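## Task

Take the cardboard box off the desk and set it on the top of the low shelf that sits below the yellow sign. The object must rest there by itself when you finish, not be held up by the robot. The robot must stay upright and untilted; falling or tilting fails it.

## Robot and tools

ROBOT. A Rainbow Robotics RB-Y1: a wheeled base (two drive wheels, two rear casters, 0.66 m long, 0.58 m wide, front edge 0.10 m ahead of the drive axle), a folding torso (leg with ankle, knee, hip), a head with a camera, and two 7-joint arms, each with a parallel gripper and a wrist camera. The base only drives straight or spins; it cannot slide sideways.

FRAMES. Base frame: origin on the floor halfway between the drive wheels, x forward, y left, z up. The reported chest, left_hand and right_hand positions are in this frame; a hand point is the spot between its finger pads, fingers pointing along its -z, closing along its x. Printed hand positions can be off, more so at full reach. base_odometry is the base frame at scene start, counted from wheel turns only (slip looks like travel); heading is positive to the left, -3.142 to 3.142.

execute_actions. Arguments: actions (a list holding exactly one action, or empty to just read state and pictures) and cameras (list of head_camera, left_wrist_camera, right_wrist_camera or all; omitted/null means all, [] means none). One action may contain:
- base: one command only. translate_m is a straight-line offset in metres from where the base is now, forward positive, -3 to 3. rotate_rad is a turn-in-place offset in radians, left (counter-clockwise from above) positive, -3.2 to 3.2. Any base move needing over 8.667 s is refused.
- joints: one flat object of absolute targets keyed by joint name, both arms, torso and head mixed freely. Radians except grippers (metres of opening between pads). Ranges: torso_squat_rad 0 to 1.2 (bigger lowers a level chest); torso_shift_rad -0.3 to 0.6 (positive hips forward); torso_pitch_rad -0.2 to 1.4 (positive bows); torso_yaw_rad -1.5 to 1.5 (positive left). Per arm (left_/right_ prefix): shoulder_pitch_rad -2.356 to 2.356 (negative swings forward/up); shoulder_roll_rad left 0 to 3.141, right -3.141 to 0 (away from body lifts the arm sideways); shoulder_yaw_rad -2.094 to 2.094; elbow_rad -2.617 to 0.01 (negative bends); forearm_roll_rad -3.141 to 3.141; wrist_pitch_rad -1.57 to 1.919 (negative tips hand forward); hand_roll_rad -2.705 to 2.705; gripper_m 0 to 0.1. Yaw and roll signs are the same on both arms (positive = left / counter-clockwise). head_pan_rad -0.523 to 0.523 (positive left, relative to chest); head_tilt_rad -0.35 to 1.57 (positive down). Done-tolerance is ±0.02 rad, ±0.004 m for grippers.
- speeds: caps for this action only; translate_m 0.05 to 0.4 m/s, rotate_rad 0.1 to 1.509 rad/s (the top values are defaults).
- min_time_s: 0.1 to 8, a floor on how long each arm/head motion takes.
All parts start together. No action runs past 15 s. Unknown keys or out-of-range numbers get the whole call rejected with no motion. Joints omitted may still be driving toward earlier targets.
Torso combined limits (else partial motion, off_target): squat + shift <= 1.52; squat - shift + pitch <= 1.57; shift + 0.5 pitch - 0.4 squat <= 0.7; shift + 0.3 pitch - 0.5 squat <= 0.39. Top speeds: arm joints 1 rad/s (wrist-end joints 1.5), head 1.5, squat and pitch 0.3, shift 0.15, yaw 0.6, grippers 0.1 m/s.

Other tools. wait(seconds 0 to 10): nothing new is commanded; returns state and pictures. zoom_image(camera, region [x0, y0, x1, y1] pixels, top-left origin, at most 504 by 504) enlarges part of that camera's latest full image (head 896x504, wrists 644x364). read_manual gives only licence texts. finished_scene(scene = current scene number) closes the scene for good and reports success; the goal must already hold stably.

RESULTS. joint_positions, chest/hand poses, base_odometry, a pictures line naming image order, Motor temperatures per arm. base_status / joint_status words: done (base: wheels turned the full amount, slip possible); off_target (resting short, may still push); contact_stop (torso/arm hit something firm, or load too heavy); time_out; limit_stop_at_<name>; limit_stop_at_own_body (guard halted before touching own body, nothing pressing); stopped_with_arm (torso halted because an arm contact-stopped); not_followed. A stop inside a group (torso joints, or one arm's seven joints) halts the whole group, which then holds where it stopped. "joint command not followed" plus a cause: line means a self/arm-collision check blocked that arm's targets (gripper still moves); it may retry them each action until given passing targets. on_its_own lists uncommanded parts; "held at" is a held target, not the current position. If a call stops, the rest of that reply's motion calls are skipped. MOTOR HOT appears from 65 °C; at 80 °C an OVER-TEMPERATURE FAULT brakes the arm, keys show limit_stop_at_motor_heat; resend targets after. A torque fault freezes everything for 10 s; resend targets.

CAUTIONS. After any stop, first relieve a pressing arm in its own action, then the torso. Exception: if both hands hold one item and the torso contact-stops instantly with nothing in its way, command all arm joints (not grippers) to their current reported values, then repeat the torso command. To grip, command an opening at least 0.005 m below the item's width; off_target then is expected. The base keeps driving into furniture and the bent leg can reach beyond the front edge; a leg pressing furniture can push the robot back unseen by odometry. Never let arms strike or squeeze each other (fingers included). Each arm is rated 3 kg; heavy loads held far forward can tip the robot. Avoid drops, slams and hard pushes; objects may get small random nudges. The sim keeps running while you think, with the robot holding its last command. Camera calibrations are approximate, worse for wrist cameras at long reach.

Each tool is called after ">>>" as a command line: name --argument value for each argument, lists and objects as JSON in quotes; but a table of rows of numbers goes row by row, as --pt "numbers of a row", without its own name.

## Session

>>> execute_actions --actions '[]' --cameras '["head_camera"]'

Scene clock: 0.00 s.
Motor temperatures (°C, as the motors report them): left_arm=[26 20 22 24 24 26 25] | right_arm=[22 26 23 22 25 32 26]
base_odometry: x=+0.000 y=+0.000 heading=+0.000 (m, m, rad; odometry frame)
base_status: not commanded
joint_positions: torso_squat_rad=+0.350 torso_shift_rad=+0.001 torso_pitch_rad=+0.002 torso_yaw_rad=+0.001 left_shoulder_pitch_rad=+0.002 left_shoulder_roll_rad=+0.029 left_shoulder_yaw_rad=-0.054 left_elbow_rad=-0.283 left_forearm_roll_rad=+0.022 left_wrist_pitch_rad=+0.003 left_hand_roll_rad=+0.023 left_gripper_m=+0.100 right_shoulder_pitch_rad=-0.044 right_shoulder_roll_rad=-0.032 right_shoulder_yaw_rad=-0.008 right_elbow_rad=-0.207 right_forearm_roll_rad=+0.033 right_wrist_pitch_rad=-0.001 right_hand_roll_rad=+0.002 right_gripper_m=+0.100 head_pan_rad=-0.001 head_tilt_rad=+0.400
joint_status: not commanded
chest: x=-0.2268 y=-0.0006 z=+1.2476 quat_wxyz=(+1.000, +0.000, +0.001, +0.000) (m; base frame)
left_hand: x=-0.0936 y=+0.2347 z=+0.5753 quat_wxyz=(+0.990, +0.008, -0.137, -0.006) (m; base frame)
right_hand: x=-0.0955 y=-0.2436 z=+0.5739 quat_wxyz=(+0.992, -0.017, -0.123, +0.023) (m; base frame)
pictures: head_camera
camera_calibration (this result's frames):
head_camera: T_world_to_cam=[[-0.0236637, -0.999714, -0.00339293, 0.00351558], [-0.365469, 0.0118097, -0.930749, 1.33178], [0.930523, -0.020785, -0.365644, 0.661251], [0, 0, 0, 1]] pos_world=[-0.1285, 0.00153069, 1.48135]
Images, in order (width x height): head_camera 896x504.

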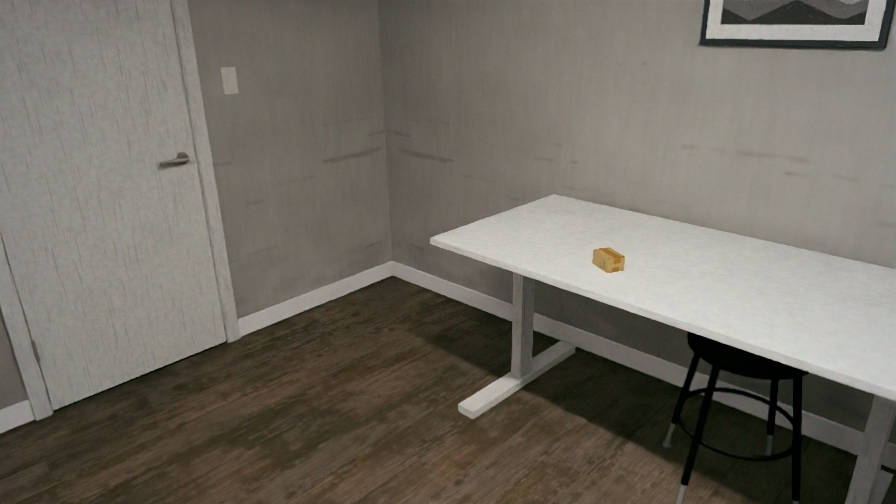

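>>> execute_actions --actions '[{"base":{"rotate_rad":-0.24},"joints":{"torso_squat_rad":0.5,"torso_shift_rad":0.2,"torso_pitch_rad":0.4,"head_tilt_rad":0.5,"right_shoulder_pitch_rad":-1.0,"right_elbow_rad":-1.37,"right_wrist_pitch_rad":1.9,"right_shoulder_roll_rad":-0.1,"right_forearm_roll_rad":-0.03,"right_hand_roll_rad":0.7}}]' --cameras '[]'

>>> execute_actions --actions '[{"base":{"translate_m":0.95}}]' --cameras '["head_camera"]'

Scene clock: 10.03 s.
Motor temperatures (°C, as the motors report them): left_arm=[26 20 22 24 24 26 25] | right_arm=[22 26 23 22 25 32 26]
base_odometry: x=+0.000 y=+0.000 heading=-0.239 (m, m, rad; odometry frame)
base_status: done
joint_positions: torso_squat_rad=+0.500 torso_shift_rad=+0.200 torso_pitch_rad=+0.400 torso_yaw_rad=+0.001 left_shoulder_pitch_rad=+0.002 left_shoulder_roll_rad=+0.029 left_shoulder_yaw_rad=-0.054 left_elbow_rad=-0.283 left_forearm_roll_rad=+0.022 left_wrist_pitch_rad=+0.003 left_hand_roll_rad=+0.023 left_gripper_m=+0.100 right_shoulder_pitch_rad=-1.000 right_shoulder_roll_rad=-0.100 right_shoulder_yaw_rad=-0.008 right_elbow_rad=-1.370 right_forearm_roll_rad=-0.030 right_wrist_pitch_rad=+1.900 right_hand_roll_rad=+0.700 right_gripper_m=+0.100 head_pan_rad=-0.001 head_tilt_rad=+0.500
joint_status: all done
chest: x=+0.0145 y=-0.0006 z=+1.1676 quat_wxyz=(+0.980, +0.000, +0.199, +0.000) (m; base frame)
left_hand: x=-0.1234 y=+0.2347 z=+0.4962 quat_wxyz=(+0.998, +0.007, +0.061, -0.007) (m; base frame)
right_hand: x=+0.4658 y=-0.1397 z=+0.8513 quat_wxyz=(+0.881, -0.039, -0.001, +0.471) (m; base frame)
pictures: none
No camera images: the call's "cameras" was empty. Leave "cameras" out to get every camera's image.

Scene clock: 13.77 s.
Motor temperatures (°C, as the motors report them): left_arm=[26 20 22 24 24 26 25] | right_arm=[23 26 23 22 25 32 26]
base_odometry: x=+0.923 y=-0.225 heading=-0.239 (m, m, rad; odometry frame)
base_status: done
joint_positions: torso_squat_rad=+0.500 torso_shift_rad=+0.200 torso_pitch_rad=+0.400 torso_yaw_rad=+0.001 left_shoulder_pitch_rad=+0.002 left_shoulder_roll_rad=+0.029 left_shoulder_yaw_rad=-0.054 left_elbow_rad=-0.283 left_forearm_roll_rad=+0.022 left_wrist_pitch_rad=+0.003 left_hand_roll_rad=+0.023 left_gripper_m=+0.100 right_shoulder_pitch_rad=-1.000 right_shoulder_roll_rad=-0.100 right_shoulder_yaw_rad=-0.008 right_elbow_rad=-1.370 right_forearm_roll_rad=-0.030 right_wrist_pitch_rad=+1.900 right_hand_roll_rad=+0.700 right_gripper_m=+0.100 head_pan_rad=-0.001 head_tilt_rad=+0.500
joint_status: not commanded
chest: x=+0.0145 y=-0.0006 z=+1.1676 quat_wxyz=(+0.980, +0.000, +0.199, +0.000) (m; base frame)
left_hand: x=-0.1234 y=+0.2347 z=+0.4962 quat_wxyz=(+0.998, +0.007, +0.061, -0.007) (m; base frame)
right_hand: x=+0.4658 y=-0.1397 z=+0.8513 quat_wxyz=(+0.881, -0.039, -0.001, +0.471) (m; base frame)
pictures: head_camera
camera_calibration (this result's frames):
head_camera: T_world_to_cam=[[-0.0220757, -0.999722, 0.00832122, -0.00514445], [-0.765996, 0.0115647, -0.642742, 1.00887], [0.642466, -0.020563, -0.766038, 0.898332], [0, 0, 0, 1]] pos_world=[0.195524, 0.00166214, 1.33664]
Images, in order (width x height): head_camera 896x504.

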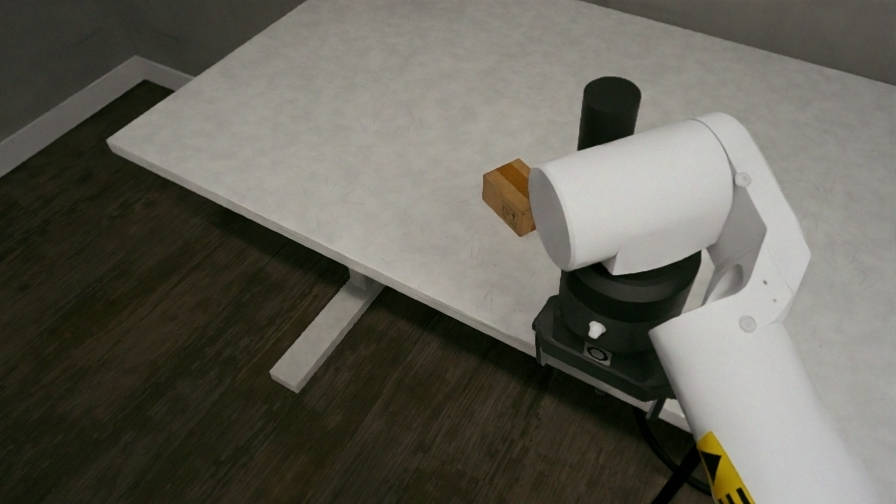

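>>> execute_actions --actions '[{"base":{"translate_m":0.33},"joints":{"right_hand_roll_rad":-1.27,"torso_yaw_rad":0.04}}]' --cameras '["head_camera","right_wrist_camera"]'

Scene clock: 22.87 s.
Motor temperatures (°C, as the motors report them): left_arm=[26 20 22 24 24 26 25] | right_arm=[23 26 23 22 25 32 26]
base_odometry: x=+1.244 y=-0.303 heading=-0.239 (m, m, rad; odometry frame)
base_status: done
joint_positions: torso_squat_rad=+0.500 torso_shift_rad=+0.200 torso_pitch_rad=+0.400 torso_yaw_rad=+0.040 left_shoulder_pitch_rad=+0.002 left_shoulder_roll_rad=+0.029 left_shoulder_yaw_rad=-0.054 left_elbow_rad=-0.283 left_forearm_roll_rad=+0.022 left_wrist_pitch_rad=+0.003 left_hand_roll_rad=+0.023 left_gripper_m=+0.100 right_shoulder_pitch_rad=-1.000 right_shoulder_roll_rad=-0.100 right_shoulder_yaw_rad=-0.008 right_elbow_rad=-1.370 right_forearm_roll_rad=-0.030 right_wrist_pitch_rad=+1.900 right_hand_roll_rad=-1.270 right_gripper_m=+0.100 head_pan_rad=-0.001 head_tilt_rad=+0.500
joint_status: all done
chest: x=+0.0145 y=-0.0006 z=+1.1676 quat_wxyz=(+0.980, +0.004, +0.199, +0.020) (m; base frame)
left_hand: x=-0.1320 y=+0.2398 z=+0.4998 quat_wxyz=(+0.998, +0.013, +0.061, +0.011) (m; base frame)
right_hand: x=+0.4704 y=-0.1186 z=+0.8493 quat_wxyz=(+0.888, -0.013, -0.030, -0.458) (m; base frame)
pictures: head_camera, right_wrist_camera
camera_calibration (this result's frames):
head_camera: T_world_to_cam=[[0.0139592, -0.999879, -0.00691139, 0.0121176], [-0.766104, -0.00625307, -0.642686, 1.00879], [0.642565, 0.0142662, -0.766099, 0.89842], [0, 0, 0, 1]] pos_world=[0.195376, 0.00560716, 1.3367]
right_wrist_camera: T_world_to_cam=[[-0.587286, 0.808114, -0.0452323, 0.405103], [0.606438, 0.476356, 0.636646, -0.737619], [0.536029, 0.346463, -0.769829, 0.527202], [0, 0, 0, 1]] pos_world=[0.402636, -0.158657, 0.893781]
Images, in order (width x height): head_camera 896x504, right_wrist_camera 644x364.

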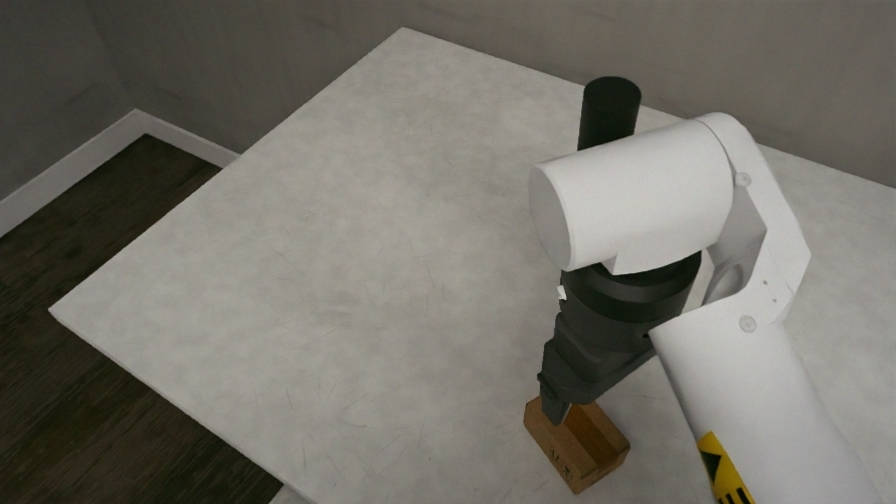

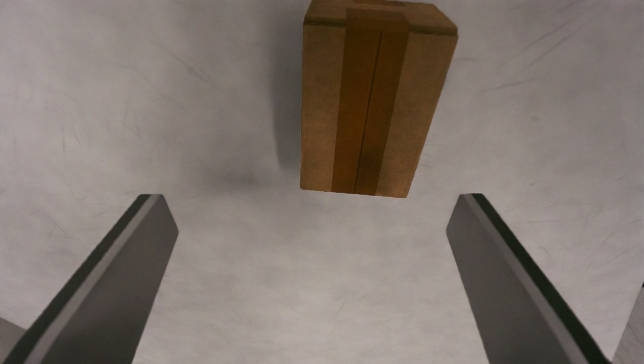

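>>> execute_actions --actions '[{"base":{"translate_m":-0.017},"joints":{"torso_squat_rad":0.715}}]' --cameras '["right_wrist_camera"]'

Scene clock: 28.03 s.
Motor temperatures (°C, as the motors report them): left_arm=[26 20 22 24 24 26 25] | right_arm=[23 26 23 22 25 32 26]
base_odometry: x=+1.227 y=-0.299 heading=-0.239 (m, m, rad; odometry frame)
base_status: done
joint_positions: torso_squat_rad=+0.715 torso_shift_rad=+0.200 torso_pitch_rad=+0.400 torso_yaw_rad=+0.040 left_shoulder_pitch_rad=+0.002 left_shoulder_roll_rad=+0.029 left_shoulder_yaw_rad=-0.054 left_elbow_rad=-0.283 left_forearm_roll_rad=+0.022 left_wrist_pitch_rad=+0.003 left_hand_roll_rad=+0.023 left_gripper_m=+0.100 right_shoulder_pitch_rad=-1.000 right_shoulder_roll_rad=-0.100 right_shoulder_yaw_rad=-0.008 right_elbow_rad=-1.370 right_forearm_roll_rad=-0.030 right_wrist_pitch_rad=+1.900 right_hand_roll_rad=-1.270 right_gripper_m=+0.100 head_pan_rad=-0.001 head_tilt_rad=+0.500
joint_status: all done
chest: x=-0.0026 y=-0.0005 z=+1.0836 quat_wxyz=(+0.980, +0.004, +0.198, +0.020) (m; base frame)
left_hand: x=-0.1490 y=+0.2399 z=+0.4158 quat_wxyz=(+0.998, +0.013, +0.061, +0.011) (m; base frame)
right_hand: x=+0.4533 y=-0.1185 z=+0.7655 quat_wxyz=(+0.888, -0.013, -0.030, -0.458) (m; base frame)
pictures: right_wrist_camera
camera_calibration (this result's frames):
right_wrist_camera: T_world_to_cam=[[-0.587268, 0.808118, -0.0454061, 0.39137], [0.60626, 0.476357, 0.636814, -0.673954], [0.53625, 0.346453, -0.769679, 0.471564], [0, 0, 0, 1]] pos_world=[0.385555, -0.158605, 0.809907]
Images, in order (width x height): right_wrist_camera 644x364.

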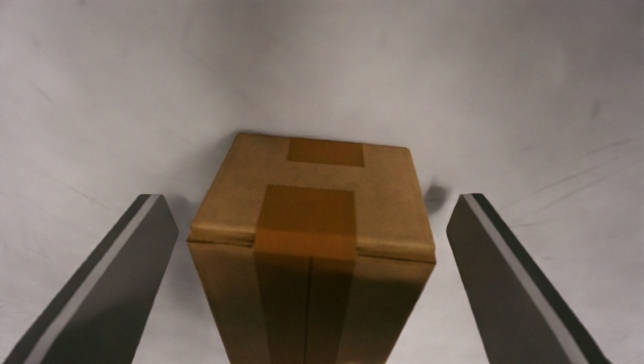

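>>> execute_actions --actions '[{"joints":{"right_gripper_m":0.03}}]' --cameras '[]'

>>> execute_actions --actions '[{"joints":{"torso_squat_rad":0.55,"head_tilt_rad":-0.15}}]' --cameras '[]'

>>> execute_actions --actions '[{"base":{"translate_m":-0.4}}]' --cameras '[]'

>>> execute_actions --actions '[{"base":{"rotate_rad":2.4}}]' --cameras '["head_camera","right_wrist_camera"]'

Scene clock: 34.93 s.
Motor temperatures (°C, as the motors report them): left_arm=[26 20 22 24 24 26 25] | right_arm=[23 26 23 22 25 32 26]
base_odometry: x=+1.227 y=-0.299 heading=-0.239 (m, m, rad; odometry frame)
base_status: not commanded
joint_positions: torso_squat_rad=+0.715 torso_shift_rad=+0.200 torso_pitch_rad=+0.400 torso_yaw_rad=+0.040 left_shoulder_pitch_rad=+0.002 left_shoulder_roll_rad=+0.029 left_shoulder_yaw_rad=-0.054 left_elbow_rad=-0.283 left_forearm_roll_rad=+0.022 left_wrist_pitch_rad=+0.003 left_hand_roll_rad=+0.023 left_gripper_m=+0.100 right_shoulder_pitch_rad=-1.000 right_shoulder_roll_rad=-0.100 right_shoulder_yaw_rad=-0.008 right_elbow_rad=-1.370 right_forearm_roll_rad=-0.030 right_wrist_pitch_rad=+1.900 right_hand_roll_rad=-1.270 right_gripper_m=+0.061 head_pan_rad=-0.001 head_tilt_rad=+0.500
joint_status: right_gripper_m off_target (ended at +0.061, target +0.030)
chest: x=-0.0026 y=-0.0005 z=+1.0836 quat_wxyz=(+0.980, +0.004, +0.198, +0.020) (m; base frame)
left_hand: x=-0.1490 y=+0.2399 z=+0.4158 quat_wxyz=(+0.998, +0.013, +0.061, +0.011) (m; base frame)
right_hand: x=+0.4533 y=-0.1185 z=+0.7655 quat_wxyz=(+0.888, -0.013, -0.030, -0.458) (m; base frame)
pictures: none
No camera images: the call's "cameras" was empty. Leave "cameras" out to get every camera's image.

Scene clock: 36.27 s.
Motor temperatures (°C, as the motors report them): left_arm=[26 20 22 24 24 26 25] | right_arm=[23 26 23 22 25 32 26]
base_odometry: x=+1.227 y=-0.299 heading=-0.239 (m, m, rad; odometry frame)
base_status: not commanded
joint_positions: torso_squat_rad=+0.550 torso_shift_rad=+0.200 torso_pitch_rad=+0.400 torso_yaw_rad=+0.040 left_shoulder_pitch_rad=+0.002 left_shoulder_roll_rad=+0.029 left_shoulder_yaw_rad=-0.054 left_elbow_rad=-0.283 left_forearm_roll_rad=+0.022 left_wrist_pitch_rad=+0.003 left_hand_roll_rad=+0.023 left_gripper_m=+0.100 right_shoulder_pitch_rad=-1.000 right_shoulder_roll_rad=-0.100 right_shoulder_yaw_rad=-0.008 right_elbow_rad=-1.370 right_forearm_roll_rad=-0.030 right_wrist_pitch_rad=+1.900 right_hand_roll_rad=-1.270 right_gripper_m=+0.061 head_pan_rad=-0.001 head_tilt_rad=-0.150
joint_status: all done
chest: x=+0.0110 y=-0.0005 z=+1.1504 quat_wxyz=(+0.980, +0.004, +0.199, +0.020) (m; base frame)
left_hand: x=-0.1355 y=+0.2398 z=+0.4826 quat_wxyz=(+0.998, +0.013, +0.061, +0.011) (m; base frame)
right_hand: x=+0.4669 y=-0.1186 z=+0.8321 quat_wxyz=(+0.888, -0.013, -0.030, -0.458) (m; base frame)
pictures: none
No camera images: the call's "cameras" was empty. Leave "cameras" out to get every camera's image.

Scene clock: 39.10 s.
Motor temperatures (°C, as the motors report them): left_arm=[26 20 22 24 24 26 25] | right_arm=[23 26 23 22 25 32 26]
base_odometry: x=+0.838 y=-0.205 heading=-0.238 (m, m, rad; odometry frame)
base_status: done
joint_positions: torso_squat_rad=+0.550 torso_shift_rad=+0.200 torso_pitch_rad=+0.400 torso_yaw_rad=+0.040 left_shoulder_pitch_rad=+0.002 left_shoulder_roll_rad=+0.029 left_shoulder_yaw_rad=-0.054 left_elbow_rad=-0.283 left_forearm_roll_rad=+0.022 left_wrist_pitch_rad=+0.003 left_hand_roll_rad=+0.023 left_gripper_m=+0.100 right_shoulder_pitch_rad=-1.000 right_shoulder_roll_rad=-0.100 right_shoulder_yaw_rad=-0.008 right_elbow_rad=-1.370 right_forearm_roll_rad=-0.030 right_wrist_pitch_rad=+1.900 right_hand_roll_rad=-1.270 right_gripper_m=+0.061 head_pan_rad=-0.001 head_tilt_rad=-0.150
joint_status: not commanded
chest: x=+0.0109 y=-0.0005 z=+1.1504 quat_wxyz=(+0.980, +0.004, +0.199, +0.020) (m; base frame)
left_hand: x=-0.1355 y=+0.2398 z=+0.4827 quat_wxyz=(+0.998, +0.013, +0.061, +0.011) (m; base frame)
right_hand: x=+0.4668 y=-0.1186 z=+0.8322 quat_wxyz=(+0.888, -0.013, -0.030, -0.458) (m; base frame)
pictures: none
No camera images: the call's "cameras" was empty. Leave "cameras" out to get every camera's image.

Scene clock: 43.80 s.
Motor temperatures (°C, as the motors report them): left_arm=[26 20 22 24 24 26 25] | right_arm=[23 26 23 22 25 32 26]
base_odometry: x=+0.838 y=-0.205 heading=+2.161 (m, m, rad; odometry frame)
base_status: done
joint_positions: torso_squat_rad=+0.550 torso_shift_rad=+0.200 torso_pitch_rad=+0.400 torso_yaw_rad=+0.040 left_shoulder_pitch_rad=+0.002 left_shoulder_roll_rad=+0.029 left_shoulder_yaw_rad=-0.054 left_elbow_rad=-0.283 left_forearm_roll_rad=+0.022 left_wrist_pitch_rad=+0.003 left_hand_roll_rad=+0.023 left_gripper_m=+0.100 right_shoulder_pitch_rad=-1.000 right_shoulder_roll_rad=-0.100 right_shoulder_yaw_rad=-0.008 right_elbow_rad=-1.370 right_forearm_roll_rad=-0.030 right_wrist_pitch_rad=+1.900 right_hand_roll_rad=-1.270 right_gripper_m=+0.061 head_pan_rad=-0.001 head_tilt_rad=-0.150
joint_status: not commanded
chest: x=+0.0109 y=-0.0005 z=+1.1504 quat_wxyz=(+0.980, +0.004, +0.199, +0.020) (m; base frame)
left_hand: x=-0.1355 y=+0.2399 z=+0.4827 quat_wxyz=(+0.998, +0.013, +0.061, +0.011) (m; base frame)
right_hand: x=+0.4668 y=-0.1186 z=+0.8322 quat_wxyz=(+0.888, -0.013, -0.030, -0.458) (m; base frame)
pictures: head_camera, right_wrist_camera
camera_calibration (this result's frames):
head_camera: T_world_to_cam=[[0.0130846, -0.999667, -0.0222468, 0.0324935], [-0.221184, 0.018804, -0.975051, 1.37632], [0.975144, 0.0176788, -0.220864, 0.128276], [0, 0, 0, 1]] pos_world=[0.178908, 0.00433462, 1.37104]
right_wrist_camera: T_world_to_cam=[[-0.587247, 0.808138, -0.0453125, 0.402307], [0.606423, 0.476365, 0.636654, -0.724536], [0.53609, 0.346394, -0.769817, 0.515884], [0, 0, 0, 1]] pos_world=[0.399069, -0.158676, 0.876644]
Images, in order (width x height): head_camera 896x504, right_wrist_camera 644x364.

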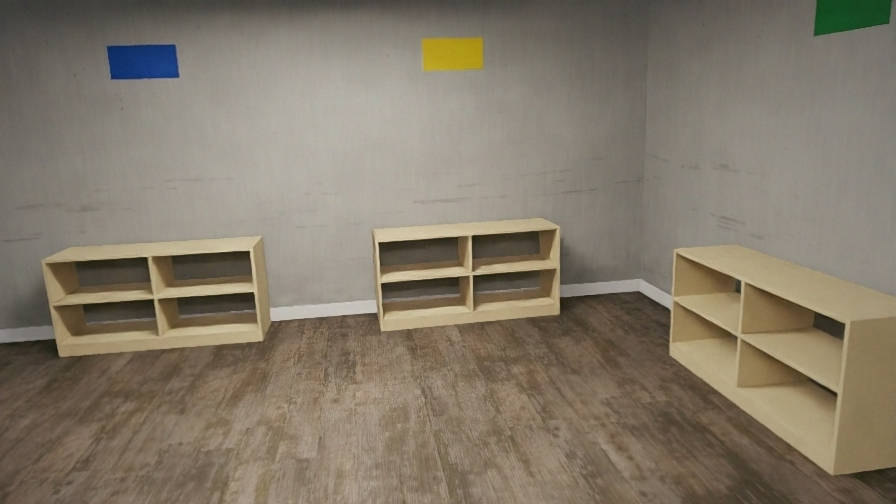

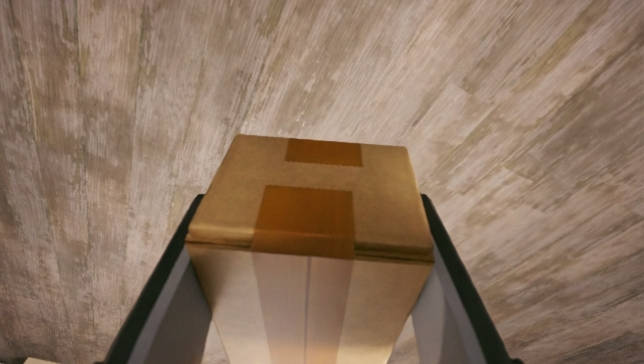

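Straight ahead, about 4.1 m.

>>> execute_actions --actions '[{"base":{"translate_m":3.0},"joints":{"torso_squat_rad":0.8,"head_tilt_rad":0.35}}]' --cameras '["head_camera"]'

Scene clock: 55.77 s.
Motor temperatures (°C, as the motors report them): left_arm=[26 20 22 24 24 26 25] | right_arm=[23 26 23 22 25 32 26]
base_odometry: x=-0.833 y=+2.287 heading=+2.162 (m, m, rad; odometry frame)
base_status: done
joint_positions: torso_squat_rad=+0.800 torso_shift_rad=+0.200 torso_pitch_rad=+0.400 torso_yaw_rad=+0.040 left_shoulder_pitch_rad=+0.002 left_shoulder_roll_rad=+0.029 left_shoulder_yaw_rad=-0.054 left_elbow_rad=-0.283 left_forearm_roll_rad=+0.022 left_wrist_pitch_rad=+0.003 left_hand_roll_rad=+0.023 left_gripper_m=+0.100 right_shoulder_pitch_rad=-1.000 right_shoulder_roll_rad=-0.100 right_shoulder_yaw_rad=-0.008 right_elbow_rad=-1.370 right_forearm_roll_rad=-0.030 right_wrist_pitch_rad=+1.900 right_hand_roll_rad=-1.270 right_gripper_m=+0.061 head_pan_rad=-0.001 head_tilt_rad=+0.350
joint_status: all done
chest: x=-0.0106 y=-0.0005 z=+1.0435 quat_wxyz=(+0.980, +0.004, +0.199, +0.020) (m; base frame)
left_hand: x=-0.1571 y=+0.2399 z=+0.3758 quat_wxyz=(+0.998, +0.013, +0.061, +0.011) (m; base frame)
right_hand: x=+0.4452 y=-0.1185 z=+0.7252 quat_wxyz=(+0.888, -0.013, -0.030, -0.458) (m; base frame)
pictures: head_camera
camera_calibration (this result's frames):
head_camera: T_world_to_cam=[[0.0128709, -0.999864, -0.0103483, 0.0159806], [-0.661526, -0.000754133, -0.749922, 1.03136], [0.749812, 0.0164978, -0.661445, 0.682549], [0, 0, 0, 1]] pos_world=[0.170284, 0.00549565, 1.22508]
Images, in order (width x height): head_camera 896x504.

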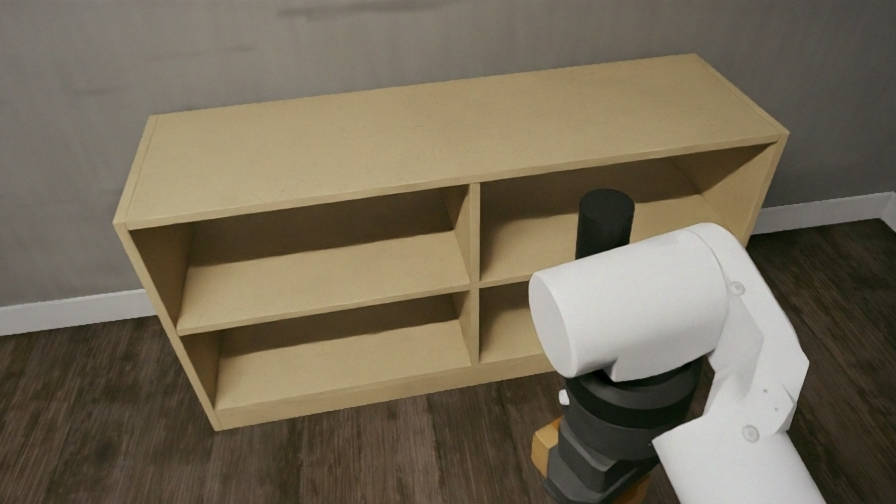

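>>> execute_actions --actions '[{"base":{"translate_m":0.81}}]' --cameras '[]'

>>> execute_actions --actions '[{"joints":{"torso_squat_rad":0.935}}]' --cameras '["right_wrist_camera"]'

Scene clock: 64.63 s.
Motor temperatures (°C, as the motors report them): left_arm=[26 20 22 24 24 26 25] | right_arm=[23 26 23 22 25 32 26]
base_odometry: x=-1.284 y=+2.960 heading=+2.162 (m, m, rad; odometry frame)
base_status: done
joint_positions: torso_squat_rad=+0.800 torso_shift_rad=+0.200 torso_pitch_rad=+0.400 torso_yaw_rad=+0.040 left_shoulder_pitch_rad=+0.002 left_shoulder_roll_rad=+0.029 left_shoulder_yaw_rad=-0.054 left_elbow_rad=-0.283 left_forearm_roll_rad=+0.022 left_wrist_pitch_rad=+0.003 left_hand_roll_rad=+0.023 left_gripper_m=+0.100 right_shoulder_pitch_rad=-1.000 right_shoulder_roll_rad=-0.100 right_shoulder_yaw_rad=-0.008 right_elbow_rad=-1.370 right_forearm_roll_rad=-0.030 right_wrist_pitch_rad=+1.900 right_hand_roll_rad=-1.270 right_gripper_m=+0.061 head_pan_rad=-0.001 head_tilt_rad=+0.350
joint_status: not commanded
chest: x=-0.0106 y=-0.0005 z=+1.0435 quat_wxyz=(+0.980, +0.004, +0.199, +0.020) (m; base frame)
left_hand: x=-0.1571 y=+0.2399 z=+0.3758 quat_wxyz=(+0.998, +0.013, +0.061, +0.011) (m; base frame)
right_hand: x=+0.4452 y=-0.1186 z=+0.7252 quat_wxyz=(+0.888, -0.013, -0.030, -0.458) (m; base frame)
pictures: none
No camera images: the call's "cameras" was empty. Leave "cameras" out to get every camera's image.

Scene clock: 66.10 s.
Motor temperatures (°C, as the motors report them): left_arm=[26 20 22 24 24 26 25] | right_arm=[23 26 23 22 25 32 26]
base_odometry: x=-1.284 y=+2.960 heading=+2.162 (m, m, rad; odometry frame)
base_status: not commanded
joint_positions: torso_squat_rad=+0.935 torso_shift_rad=+0.200 torso_pitch_rad=+0.400 torso_yaw_rad=+0.040 left_shoulder_pitch_rad=+0.002 left_shoulder_roll_rad=+0.029 left_shoulder_yaw_rad=-0.054 left_elbow_rad=-0.283 left_forearm_roll_rad=+0.022 left_wrist_pitch_rad=+0.003 left_hand_roll_rad=+0.023 left_gripper_m=+0.100 right_shoulder_pitch_rad=-1.001 right_shoulder_roll_rad=-0.100 right_shoulder_yaw_rad=-0.008 right_elbow_rad=-1.370 right_forearm_roll_rad=-0.030 right_wrist_pitch_rad=+1.900 right_hand_roll_rad=-1.270 right_gripper_m=+0.061 head_pan_rad=-0.001 head_tilt_rad=+0.350
joint_status: all done
chest: x=-0.0251 y=-0.0004 z=+0.9730 quat_wxyz=(+0.980, +0.004, +0.198, +0.020) (m; base frame)
left_hand: x=-0.1713 y=+0.2400 z=+0.3052 quat_wxyz=(+0.998, +0.013, +0.061, +0.011) (m; base frame)
right_hand: x=+0.4310 y=-0.1184 z=+0.6551 quat_wxyz=(+0.888, -0.013, -0.030, -0.458) (m; base frame)
pictures: right_wrist_camera
camera_calibration (this result's frames):
right_wrist_camera: T_world_to_cam=[[-0.587317, 0.808063, -0.0457545, 0.373403], [0.605751, 0.476358, 0.637298, -0.590337], [0.536772, 0.34658, -0.769258, 0.398061], [0, 0, 0, 1]] pos_world=[0.363235, -0.158481, 0.699517]
Images, in order (width x height): right_wrist_camera 644x364.

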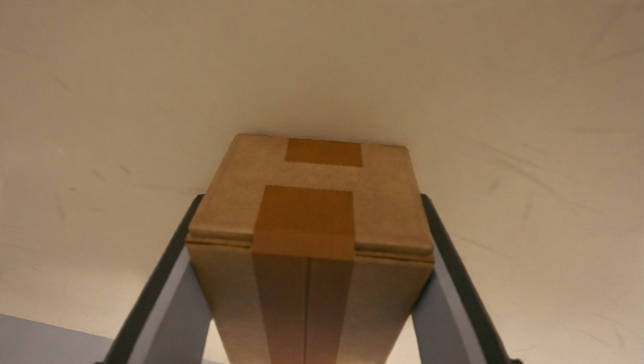

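>>> execute_actions --actions '[{"joints":{"right_gripper_m":0.1}}]' --cameras '[]'

>>> execute_actions --actions '[{"joints":{"torso_squat_rad":0.8}}]' --cameras '["right_wrist_camera"]'

>>> finished_scene --scene 2

Scene clock: 73.20 s.
Motor temperatures (°C, as the motors report them): left_arm=[26 20 22 24 24 26 25] | right_arm=[23 26 23 22 25 32 26]
base_odometry: x=-1.284 y=+2.960 heading=+2.162 (m, m, rad; odometry frame)
base_status: not commanded
joint_positions: torso_squat_rad=+0.935 torso_shift_rad=+0.200 torso_pitch_rad=+0.400 torso_yaw_rad=+0.040 left_shoulder_pitch_rad=+0.002 left_shoulder_roll_rad=+0.029 left_shoulder_yaw_rad=-0.054 left_elbow_rad=-0.283 left_forearm_roll_rad=+0.022 left_wrist_pitch_rad=+0.003 left_hand_roll_rad=+0.023 left_gripper_m=+0.100 right_shoulder_pitch_rad=-1.001 right_shoulder_roll_rad=-0.100 right_shoulder_yaw_rad=-0.008 right_elbow_rad=-1.370 right_forearm_roll_rad=-0.030 right_wrist_pitch_rad=+1.900 right_hand_roll_rad=-1.270 right_gripper_m=+0.100 head_pan_rad=-0.001 head_tilt_rad=+0.350
joint_status: all done
chest: x=-0.0251 y=-0.0004 z=+0.9729 quat_wxyz=(+0.980, +0.004, +0.198, +0.020) (m; base frame)
left_hand: x=-0.1714 y=+0.2400 z=+0.3052 quat_wxyz=(+0.998, +0.013, +0.061, +0.011) (m; base frame)
right_hand: x=+0.4310 y=-0.1184 z=+0.6550 quat_wxyz=(+0.888, -0.013, -0.030, -0.458) (m; base frame)
pictures: none
No camera images: the call's "cameras" was empty. Leave "cameras" out to get every camera's image.

Scene clock: 74.43 s.
Motor temperatures (°C, as the motors report them): left_arm=[26 20 22 24 24 26 25] | right_arm=[23 26 23 22 25 32 26]
base_odometry: x=-1.284 y=+2.960 heading=+2.162 (m, m, rad; odometry frame)
base_status: not commanded
joint_positions: torso_squat_rad=+0.800 torso_shift_rad=+0.200 torso_pitch_rad=+0.400 torso_yaw_rad=+0.040 left_shoulder_pitch_rad=+0.002 left_shoulder_roll_rad=+0.029 left_shoulder_yaw_rad=-0.054 left_elbow_rad=-0.283 left_forearm_roll_rad=+0.022 left_wrist_pitch_rad=+0.003 left_hand_roll_rad=+0.023 left_gripper_m=+0.100 right_shoulder_pitch_rad=-1.001 right_shoulder_roll_rad=-0.100 right_shoulder_yaw_rad=-0.008 right_elbow_rad=-1.370 right_forearm_roll_rad=-0.030 right_wrist_pitch_rad=+1.900 right_hand_roll_rad=-1.270 right_gripper_m=+0.100 head_pan_rad=-0.001 head_tilt_rad=+0.350
joint_status: all done
chest: x=-0.0106 y=-0.0005 z=+1.0435 quat_wxyz=(+0.980, +0.004, +0.199, +0.020) (m; base frame)
left_hand: x=-0.1572 y=+0.2399 z=+0.3757 quat_wxyz=(+0.998, +0.013, +0.061, +0.011) (m; base frame)
right_hand: x=+0.4453 y=-0.1185 z=+0.7253 quat_wxyz=(+0.888, -0.013, -0.030, -0.458) (m; base frame)
pictures: right_wrist_camera
camera_calibration (this result's frames):
right_wrist_camera: T_world_to_cam=[[-0.587305, 0.808095, -0.0453346, 0.384764], [0.606318, 0.47638, 0.636742, -0.643499], [0.536145, 0.346475, -0.769743, 0.445017], [0, 0, 0, 1]] pos_world=[0.377546, -0.158563, 0.769735]
Images, in order (width x height): right_wrist_camera 644x364.

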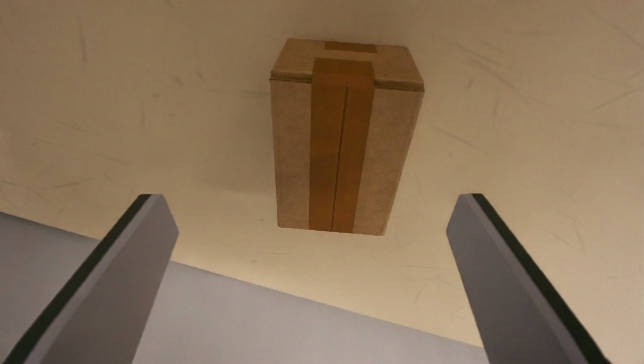

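The scene is finished: the task was done.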